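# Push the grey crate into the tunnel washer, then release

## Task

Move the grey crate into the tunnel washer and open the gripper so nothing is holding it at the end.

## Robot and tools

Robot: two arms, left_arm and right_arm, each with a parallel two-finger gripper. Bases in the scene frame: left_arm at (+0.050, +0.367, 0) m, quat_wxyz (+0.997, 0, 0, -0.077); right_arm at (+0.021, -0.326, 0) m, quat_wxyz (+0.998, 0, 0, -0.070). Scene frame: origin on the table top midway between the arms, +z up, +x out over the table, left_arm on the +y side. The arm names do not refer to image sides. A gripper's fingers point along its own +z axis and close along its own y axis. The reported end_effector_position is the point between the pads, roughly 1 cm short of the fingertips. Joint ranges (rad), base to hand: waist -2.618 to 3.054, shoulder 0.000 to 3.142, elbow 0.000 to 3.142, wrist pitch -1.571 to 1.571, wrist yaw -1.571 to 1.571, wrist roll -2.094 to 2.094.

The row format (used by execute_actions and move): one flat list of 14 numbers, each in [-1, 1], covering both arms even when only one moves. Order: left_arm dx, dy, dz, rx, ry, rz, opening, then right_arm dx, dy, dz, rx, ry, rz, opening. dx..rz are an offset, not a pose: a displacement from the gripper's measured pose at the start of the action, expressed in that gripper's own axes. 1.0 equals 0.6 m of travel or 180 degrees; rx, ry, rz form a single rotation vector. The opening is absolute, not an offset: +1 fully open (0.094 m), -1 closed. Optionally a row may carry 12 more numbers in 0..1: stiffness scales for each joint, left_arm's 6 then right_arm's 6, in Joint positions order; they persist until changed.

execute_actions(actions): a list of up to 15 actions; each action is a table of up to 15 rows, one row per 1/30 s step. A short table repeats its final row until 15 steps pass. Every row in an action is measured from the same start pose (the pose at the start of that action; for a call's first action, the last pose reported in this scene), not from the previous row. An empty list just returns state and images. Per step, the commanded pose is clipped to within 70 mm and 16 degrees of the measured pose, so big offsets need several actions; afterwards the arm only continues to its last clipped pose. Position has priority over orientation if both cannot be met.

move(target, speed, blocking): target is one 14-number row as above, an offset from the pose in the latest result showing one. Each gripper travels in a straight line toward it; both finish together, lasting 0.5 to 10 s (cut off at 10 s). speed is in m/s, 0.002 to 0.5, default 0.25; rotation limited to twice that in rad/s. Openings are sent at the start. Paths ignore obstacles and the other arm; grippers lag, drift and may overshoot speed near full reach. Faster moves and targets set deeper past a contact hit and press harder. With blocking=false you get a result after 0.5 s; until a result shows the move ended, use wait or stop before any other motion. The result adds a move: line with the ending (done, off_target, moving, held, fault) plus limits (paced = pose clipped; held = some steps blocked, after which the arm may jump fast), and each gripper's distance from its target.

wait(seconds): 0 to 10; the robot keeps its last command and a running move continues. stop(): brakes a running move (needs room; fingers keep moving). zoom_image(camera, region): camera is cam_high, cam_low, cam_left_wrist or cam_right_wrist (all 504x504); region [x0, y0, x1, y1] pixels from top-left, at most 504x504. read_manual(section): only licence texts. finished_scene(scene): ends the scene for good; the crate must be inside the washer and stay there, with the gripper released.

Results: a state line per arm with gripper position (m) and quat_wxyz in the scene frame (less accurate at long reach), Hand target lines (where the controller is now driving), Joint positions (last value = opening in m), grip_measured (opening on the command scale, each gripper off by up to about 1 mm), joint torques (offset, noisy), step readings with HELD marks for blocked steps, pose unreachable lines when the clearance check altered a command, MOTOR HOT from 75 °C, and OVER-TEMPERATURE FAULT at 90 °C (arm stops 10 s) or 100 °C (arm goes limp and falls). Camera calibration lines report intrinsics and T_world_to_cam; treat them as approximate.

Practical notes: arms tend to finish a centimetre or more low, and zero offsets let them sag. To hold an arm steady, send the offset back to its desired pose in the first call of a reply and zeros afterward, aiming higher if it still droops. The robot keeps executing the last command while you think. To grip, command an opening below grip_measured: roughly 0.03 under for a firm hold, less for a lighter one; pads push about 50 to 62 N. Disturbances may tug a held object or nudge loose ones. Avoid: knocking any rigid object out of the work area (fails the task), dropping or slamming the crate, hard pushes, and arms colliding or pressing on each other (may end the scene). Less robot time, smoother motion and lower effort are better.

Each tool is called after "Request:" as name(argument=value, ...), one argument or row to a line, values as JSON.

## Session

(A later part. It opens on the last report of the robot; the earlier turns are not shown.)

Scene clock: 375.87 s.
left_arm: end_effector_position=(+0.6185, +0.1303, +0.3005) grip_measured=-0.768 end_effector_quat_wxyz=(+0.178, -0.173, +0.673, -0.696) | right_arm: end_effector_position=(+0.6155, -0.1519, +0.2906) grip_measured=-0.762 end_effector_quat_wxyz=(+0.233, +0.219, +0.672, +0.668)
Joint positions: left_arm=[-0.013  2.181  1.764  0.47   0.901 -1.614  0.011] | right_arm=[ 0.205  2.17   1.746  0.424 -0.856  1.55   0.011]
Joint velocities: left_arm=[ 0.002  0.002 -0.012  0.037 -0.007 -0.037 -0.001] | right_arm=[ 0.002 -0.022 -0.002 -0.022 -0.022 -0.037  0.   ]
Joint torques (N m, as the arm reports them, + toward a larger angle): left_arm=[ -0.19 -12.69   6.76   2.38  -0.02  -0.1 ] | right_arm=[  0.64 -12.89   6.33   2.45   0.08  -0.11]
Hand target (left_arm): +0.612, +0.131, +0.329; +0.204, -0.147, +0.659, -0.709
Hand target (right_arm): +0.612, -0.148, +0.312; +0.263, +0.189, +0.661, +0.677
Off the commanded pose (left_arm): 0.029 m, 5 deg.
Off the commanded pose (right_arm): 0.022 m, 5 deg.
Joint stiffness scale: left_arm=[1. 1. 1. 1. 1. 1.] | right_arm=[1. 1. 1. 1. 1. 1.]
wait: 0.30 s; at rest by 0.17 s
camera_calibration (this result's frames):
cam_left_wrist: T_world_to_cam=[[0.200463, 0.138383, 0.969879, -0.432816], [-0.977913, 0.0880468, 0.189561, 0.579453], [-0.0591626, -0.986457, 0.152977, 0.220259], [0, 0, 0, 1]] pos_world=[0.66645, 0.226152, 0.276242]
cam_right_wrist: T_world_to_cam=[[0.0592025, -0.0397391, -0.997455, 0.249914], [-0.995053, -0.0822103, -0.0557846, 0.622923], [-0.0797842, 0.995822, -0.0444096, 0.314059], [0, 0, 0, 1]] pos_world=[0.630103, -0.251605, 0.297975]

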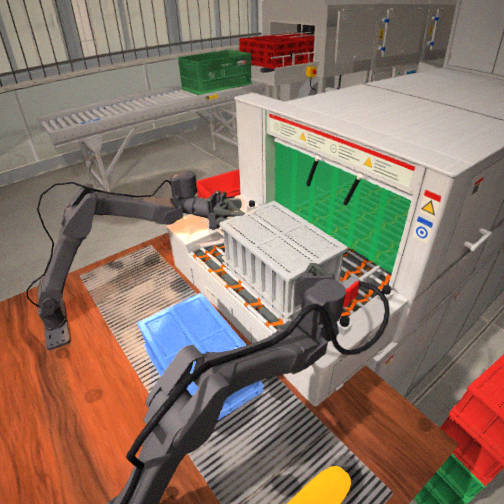

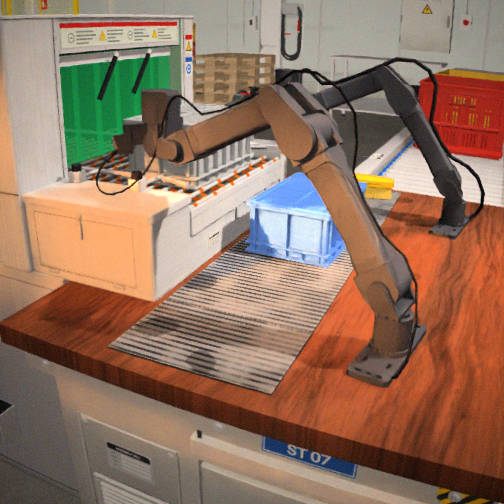

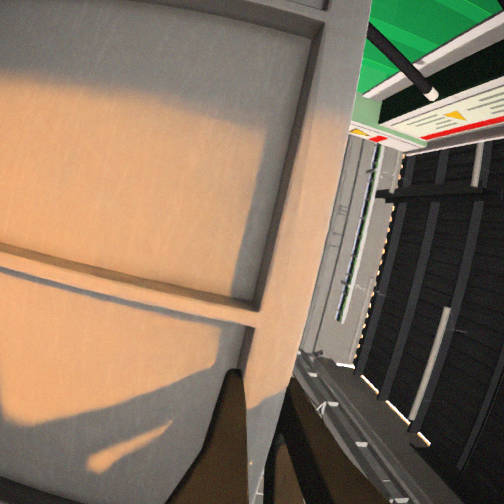

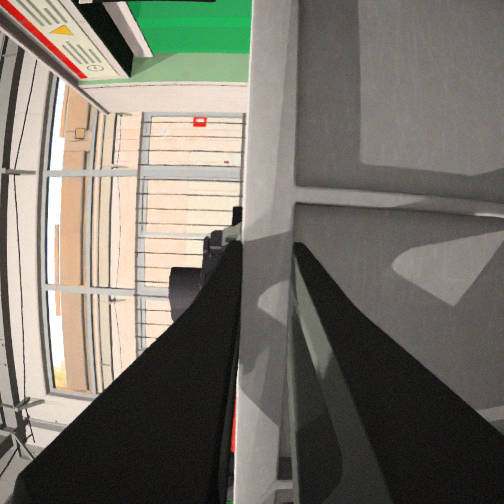

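Request:
execute_actions(
  actions=[
    [[0.009,-0.045,-0.005,0.017,0,0.019,-0.83,0.008,0.034,0,-0.018,0,-0.021,-0.83],[0.008,-0.042,-0.005,0.016,0,0.018,-0.83,0.007,0.032,0,-0.017,0,-0.020,-0.83],[0.007,-0.039,-0.004,0.015,0,0.017,-0.83,0.006,0.03,0,-0.016,0,-0.018,-0.83],[0.006,-0.036,-0.004,0.014,0,0.015,-0.83,0.005,0.028,0,-0.015,0,-0.017,-0.83],[0.005,-0.033,-0.003,0.013,0,0.014,-0.83,0.004,0.026,0,-0.013,0,-0.015,-0.83],[0.004,-0.03,-0.003,0.012,0,0.013,-0.83,0.003,0.024,0,-0.012,0,-0.014,-0.83],[0.003,-0.027,-0.002,0.011,0,0.011,-0.83,0.002,0.022,0,-0.011,0,-0.012,-0.83],[0.002,-0.024,-0.002,0.010,0,0.010,-0.83,0.001,0.02,0,-0.010,0,-0.011,-0.83],[0.001,-0.022,-0.001,0.009,0,0.009,-0.83,0,0.018,0,-0.009,0,-0.010,-0.83],[0,-0.02,0,0.008,0,0.008,-0.83,0,0.017,0,-0.008,0,-0.009,-0.83],[0,-0.02,0,0.008,0,0.008,-0.7,0,0.017,0,-0.008,0,-0.009,-0.7],[0,-0.02,0,0.008,0,0.008,-0.55,0,0.017,0,-0.008,0,-0.009,-0.55],[0,-0.02,0,0.008,0,0.008,-0.4,0,0.017,0,-0.008,0,-0.009,-0.4],[0,-0.02,0,0.008,0,0.008,-0.3,0,0.017,0,-0.008,0,-0.009,-0.3],[0,-0.02,0,0.008,0,0.008,-0.2,0,0.017,0,-0.008,0,-0.009,-0.2]],
  ],
)

Request:
move(
  target=[-0.04,-0.03,-0.075,0.008,0,0.008,-0.2,-0.05,0.03,-0.07,-0.008,0,-0.009,-0.2],
  speed=0.1,
)

Scene clock: 390.77 s.
left_arm: end_effector_position=(+0.6190, +0.1310, +0.3003) grip_measured=-0.257 end_effector_quat_wxyz=(+0.179, -0.175, +0.672, -0.697) | right_arm: end_effector_position=(+0.6167, -0.1523, +0.2871) grip_measured=-0.259 end_effector_quat_wxyz=(+0.231, +0.221, +0.673, +0.667)
Joint positions: left_arm=[-0.012  2.181  1.762  0.475  0.897 -1.618  0.035] | right_arm=[ 0.205  2.176  1.746  0.424 -0.855  1.55   0.035]
Joint velocities: left_arm=[ 0.002 -0.012 -0.012  0.051  0.051 -0.037  0.113] | right_arm=[-0.012  0.007  0.007 -0.037  0.007  0.022  0.115]
Joint torques (N m, as the arm reports them, + toward a larger angle): left_arm=[ -0.05 -11.04   7.37   1.96   0.06  -0.04] | right_arm=[  0.16 -12.49   7.11   2.05  -0.01  -0.01]
Hand target (left_arm): +0.618, +0.131, +0.313; +0.189, -0.163, +0.667, -0.703
Hand target (right_arm): +0.615, -0.152, +0.301; +0.245, +0.206, +0.667, +0.673
Off the commanded pose (left_arm): 0.012 m, 2 deg.
Off the commanded pose (right_arm): 0.014 m, 3 deg.
Joint stiffness scale: left_arm=[1. 1. 1. 1. 1. 1.] | right_arm=[1. 1. 1. 1. 1. 1.]
Step readings (end_effector_position):
0: left_arm (+0.6185, +0.1303, +0.3005) | right_arm (+0.6155, -0.1519, +0.2906)
1: left_arm (+0.6184, +0.1303, +0.3001) | right_arm (+0.6154, -0.1518, +0.2907)
2: left_arm (+0.6183, +0.1303, +0.3000) | right_arm (+0.6153, -0.1518, +0.2908)
4: left_arm (+0.6183, +0.1303, +0.3003) | right_arm (+0.6153, -0.1517, +0.2908)
8: left_arm (+0.6183, +0.1303, +0.3003) | right_arm (+0.6152, -0.1516, +0.2908)
15: end_effector_position above
camera_calibration (this result's frames):
cam_left_wrist: T_world_to_cam=[[0.200608, 0.141593, 0.969385, -0.433248], [-0.978124, 0.0845437, 0.190067, 0.580413], [-0.0550432, -0.986308, 0.155456, 0.217747], [0, 0, 0, 1]] pos_world=[0.666615, 0.22704, 0.275817]
cam_right_wrist: T_world_to_cam=[[0.0531575, -0.0399431, -0.997787, 0.250129], [-0.995463, -0.081078, -0.049788, 0.622615], [-0.0789099, 0.995907, -0.0440718, 0.313804], [0, 0, 0, 1]] pos_world=[0.631256, -0.252048, 0.294404]

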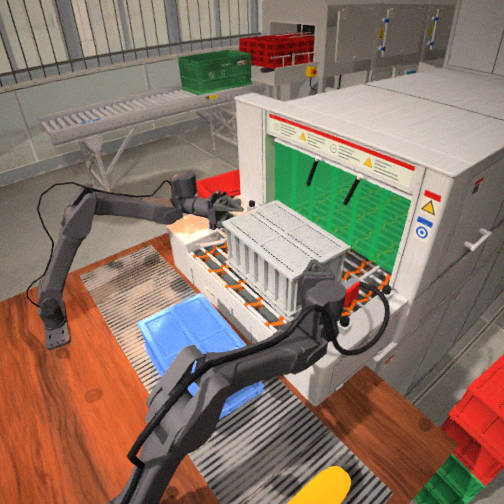

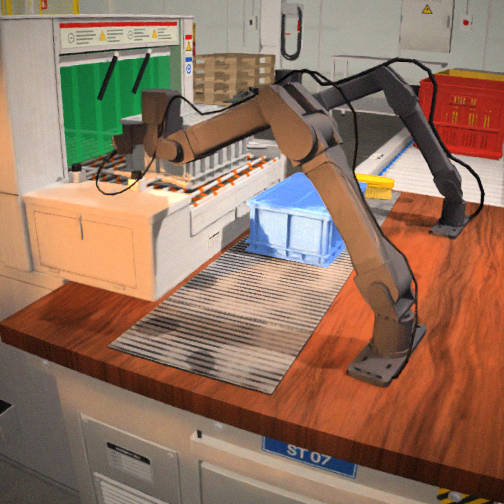

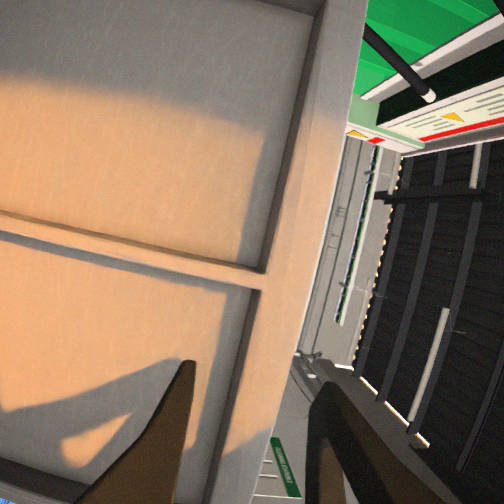

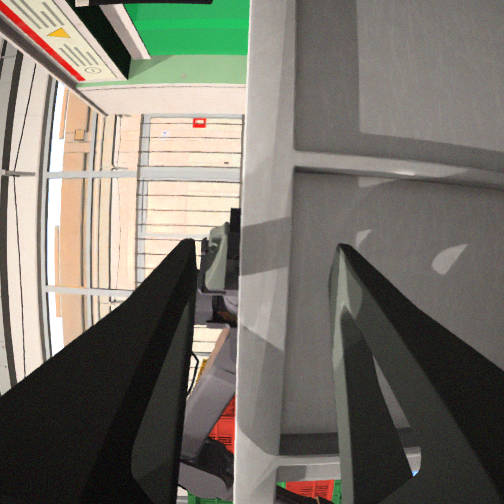

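Scene clock: 391.73 s.
left_arm: end_effector_position=(+0.6263, +0.1813, +0.3001) grip_measured=-0.202 end_effector_quat_wxyz=(+0.178, -0.183, +0.671, -0.696) | right_arm: end_effector_position=(+0.6188, -0.2049, +0.2872) grip_measured=-0.203 end_effector_quat_wxyz=(+0.232, +0.227, +0.671, +0.667)
Joint positions: left_arm=[ 0.09   2.181  1.762  0.478  0.988 -1.637  0.038] | right_arm=[ 0.099  2.176  1.746  0.424 -0.951  1.559  0.037]
Joint velocities: left_arm=[-0.007  0.002 -0.007 -0.095 -0.007  0.007  0.   ] | right_arm=[-0.022  0.002 -0.002  0.007 -0.007  0.051  0.   ]
Joint torques (N m, as the arm reports them, + toward a larger angle): left_arm=[  0.24 -12.72   5.67   2.02   0.11  -0.02] | right_arm=[  0.08 -13.1    7.39   1.88  -0.07  -0.01]
Hand target (left_arm): +0.619, +0.182, +0.317; +0.190, -0.164, +0.667, -0.702
Hand target (right_arm): +0.615, -0.204, +0.305; +0.243, +0.209, +0.667, +0.672
Off the commanded pose (left_arm): 0.019 m, 3 deg.
Off the commanded pose (right_arm): 0.019 m, 3 deg.
Joint stiffness scale: left_arm=[1. 1. 1. 1. 1. 1.] | right_arm=[1. 1. 1. 1. 1. 1.]
move: off_target (left_arm, right_arm)
camera_calibration (this result's frames):
cam_left_wrist: T_world_to_cam=[[0.211383, 0.147864, 0.966154, -0.448527], [-0.976458, 0.075419, 0.202095, 0.580319], [-0.0429838, -0.986128, 0.160325, 0.258715], [0, 0, 0, 1]] pos_world=[0.672588, 0.27768, 0.274588]
cam_right_wrist: T_world_to_cam=[[0.0458553, -0.0345411, -0.998351, 0.253781], [-0.996516, -0.0712737, -0.0433051, 0.621188], [-0.0696603, 0.996859, -0.037689, 0.359001], [0, 0, 0, 1]] pos_world=[0.632395, -0.304833, 0.293793]

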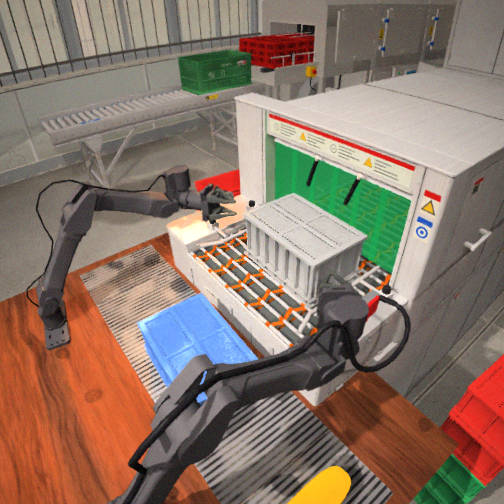

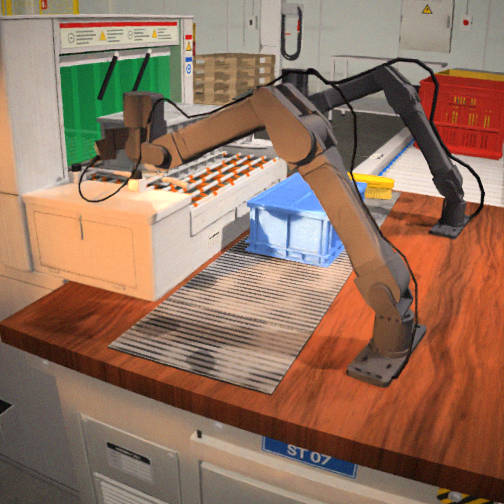

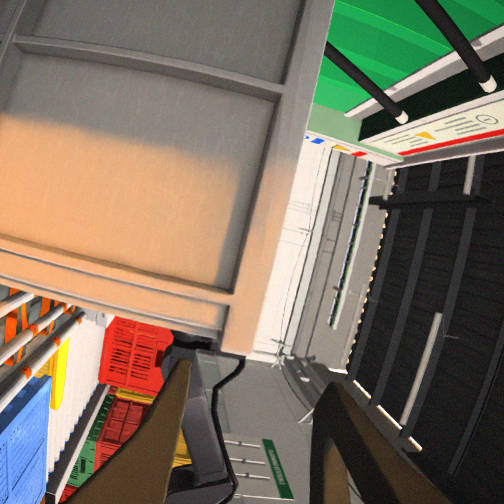

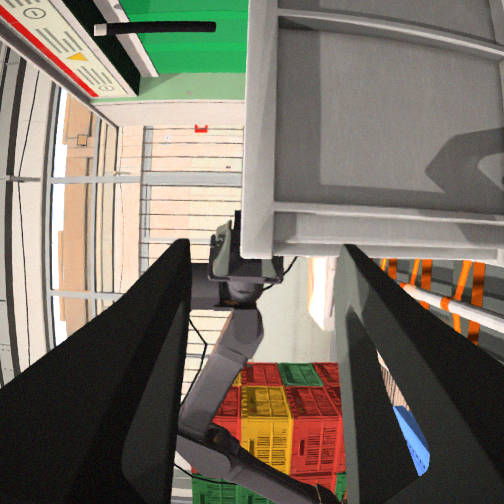

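The crate is released and is being carried by the belt. Waiting for it to enter the tunnel.

Request:
wait(
  seconds=4,
)

Scene clock: 397.47 s.
left_arm: end_effector_position=(+0.6259, +0.1811, +0.3003) grip_measured=-0.202 end_effector_quat_wxyz=(+0.177, -0.182, +0.671, -0.697) | right_arm: end_effector_position=(+0.6184, -0.2047, +0.2872) grip_measured=-0.203 end_effector_quat_wxyz=(+0.231, +0.227, +0.671, +0.667)
Joint positions: left_arm=[ 0.09   2.181  1.762  0.479  0.991 -1.638  0.038] | right_arm=[ 0.099  2.176  1.746  0.424 -0.954  1.559  0.037]
Joint velocities: left_arm=[-0.007 -0.017 -0.017  0.022  0.007  0.022  0.   ] | right_arm=[-0.017  0.022 -0.017 -0.022  0.007  0.051 -0.   ]
Joint torques (N m, as the arm reports them, + toward a larger angle): left_arm=[  0.24 -12.71   5.66   2.     0.1   -0.03] | right_arm=[  0.01 -13.07   7.4    1.87  -0.08   0.  ]
Hand target (left_arm): +0.619, +0.182, +0.317; +0.190, -0.164, +0.667, -0.702
Hand target (right_arm): +0.615, -0.204, +0.305; +0.243, +0.209, +0.667, +0.672
Off the commanded pose (left_arm): 0.018 m, 3 deg.
Off the commanded pose (right_arm): 0.019 m, 3 deg.
Joint stiffness scale: left_arm=[1. 1. 1. 1. 1. 1.] | right_arm=[1. 1. 1. 1. 1. 1.]
wait: 4.00 s; at rest from the start
camera_calibration (this result's frames):
cam_left_wrist: T_world_to_cam=[[0.21163, 0.147755, 0.966116, -0.448689], [-0.976282, 0.0781549, 0.201904, 0.57934], [-0.0456743, -0.985931, 0.160791, 0.259947], [0, 0, 0, 1]] pos_world=[0.672428, 0.277308, 0.274718]
cam_right_wrist: T_world_to_cam=[[0.0453322, -0.0339573, -0.998395, 0.254261], [-0.996377, -0.0735313, -0.0427396, 0.620173], [-0.0719619, 0.996715, -0.0371676, 0.359973], [0, 0, 0, 1]] pos_world=[0.632305, -0.304554, 0.293739]

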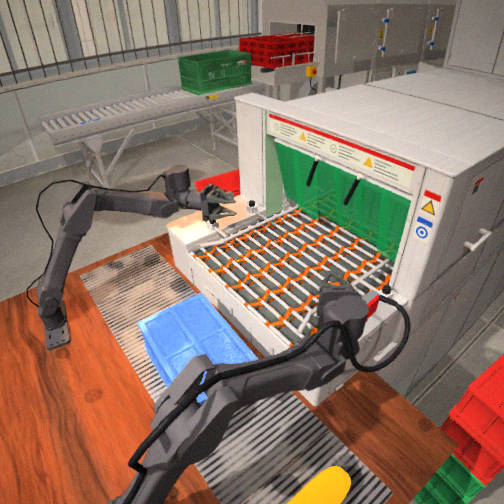

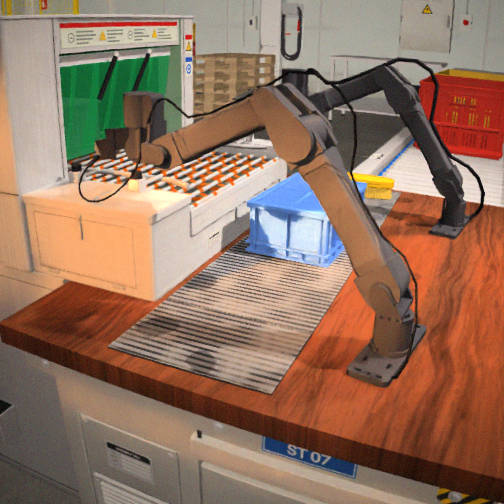

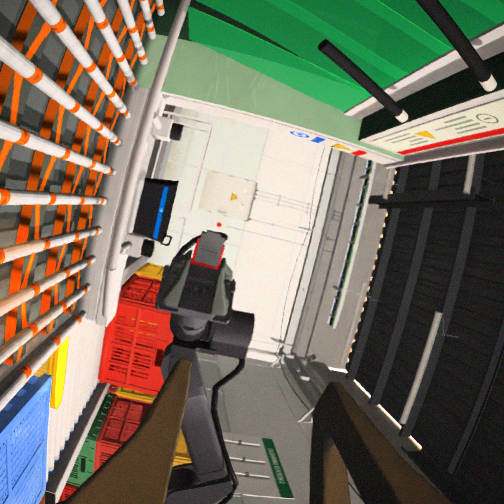

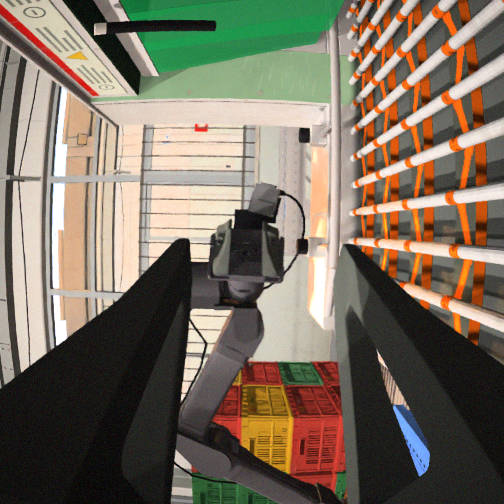

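The crate has passed through the curtain, which is swinging back. I'll give it a moment to settle before ending the scene.

Request:
wait(
  seconds=2,
)

Scene clock: 402.10 s.
left_arm: end_effector_position=(+0.6259, +0.1811, +0.3003) grip_measured=-0.202 end_effector_quat_wxyz=(+0.177, -0.182, +0.671, -0.697) | right_arm: end_effector_position=(+0.6184, -0.2047, +0.2872) grip_measured=-0.203 end_effector_quat_wxyz=(+0.231, +0.227, +0.671, +0.667)
Joint positions: left_arm=[ 0.09   2.181  1.762  0.479  0.991 -1.638  0.038] | right_arm=[ 0.099  2.176  1.746  0.424 -0.954  1.559  0.037]
Joint velocities: left_arm=[-0.007 -0.012 -0.002  0.037 -0.051  0.037  0.001] | right_arm=[-0.007 -0.007 -0.002  0.066 -0.007 -0.007 -0.   ]
Joint torques (N m, as the arm reports them, + toward a larger angle): left_arm=[  0.23 -12.72   5.67   2.     0.1   -0.03] | right_arm=[  0.01 -13.12   7.37   1.86  -0.07  -0.01]
Hand target (left_arm): +0.619, +0.182, +0.317; +0.190, -0.164, +0.667, -0.702
Hand target (right_arm): +0.615, -0.204, +0.305; +0.243, +0.209, +0.667, +0.672
Off the commanded pose (left_arm): 0.018 m, 3 deg.
Off the commanded pose (right_arm): 0.019 m, 3 deg.
Joint stiffness scale: left_arm=[1. 1. 1. 1. 1. 1.] | right_arm=[1. 1. 1. 1. 1. 1.]
wait: 2.00 s; at rest from the start
camera_calibration (this result's frames):
cam_left_wrist: T_world_to_cam=[[0.21163, 0.147755, 0.966116, -0.448689], [-0.976282, 0.0781549, 0.201904, 0.57934], [-0.0456743, -0.985931, 0.160791, 0.259947], [0, 0, 0, 1]] pos_world=[0.672428, 0.277308, 0.274718]
cam_right_wrist: T_world_to_cam=[[0.0453322, -0.0339573, -0.998395, 0.254261], [-0.996377, -0.0735313, -0.0427396, 0.620173], [-0.0719619, 0.996715, -0.0371676, 0.359973], [0, 0, 0, 1]] pos_world=[0.632305, -0.304554, 0.293739]

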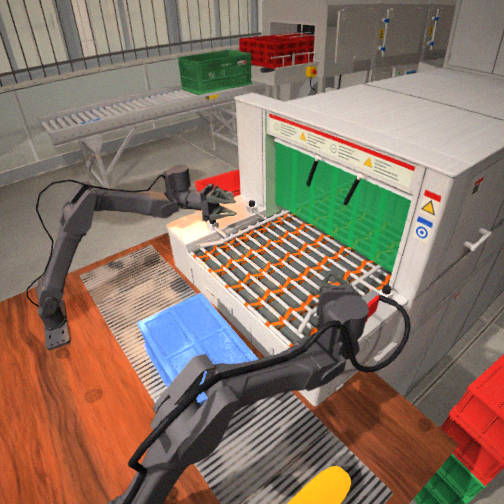

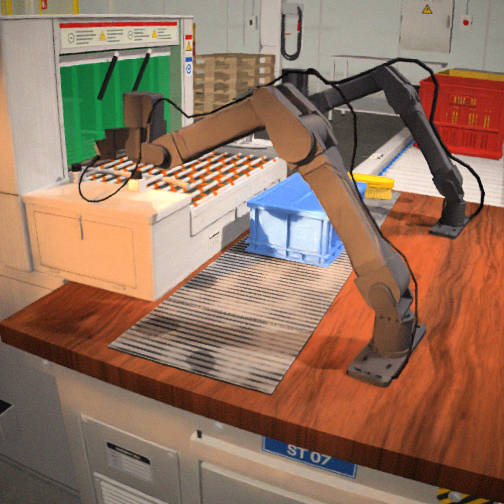

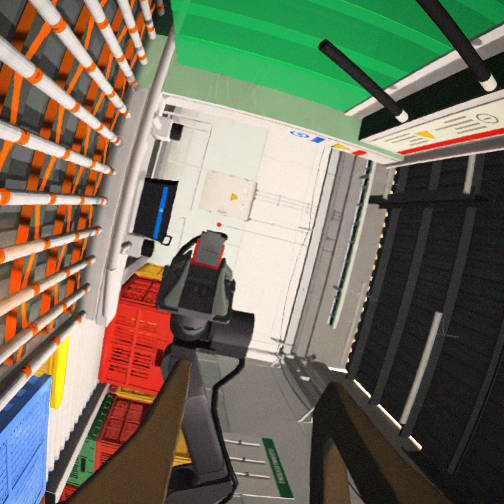

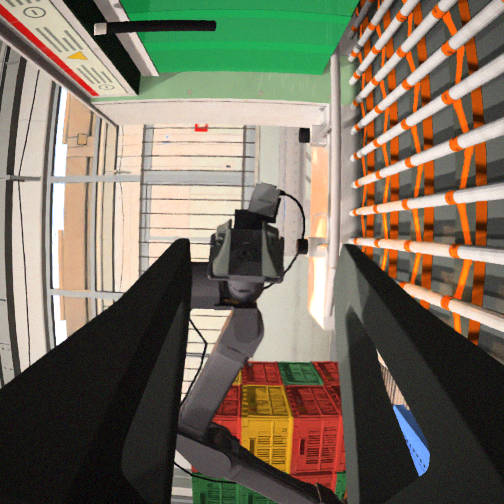

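Request:
finished_scene(
  scene=2,
)

The scene is finished: the task was done.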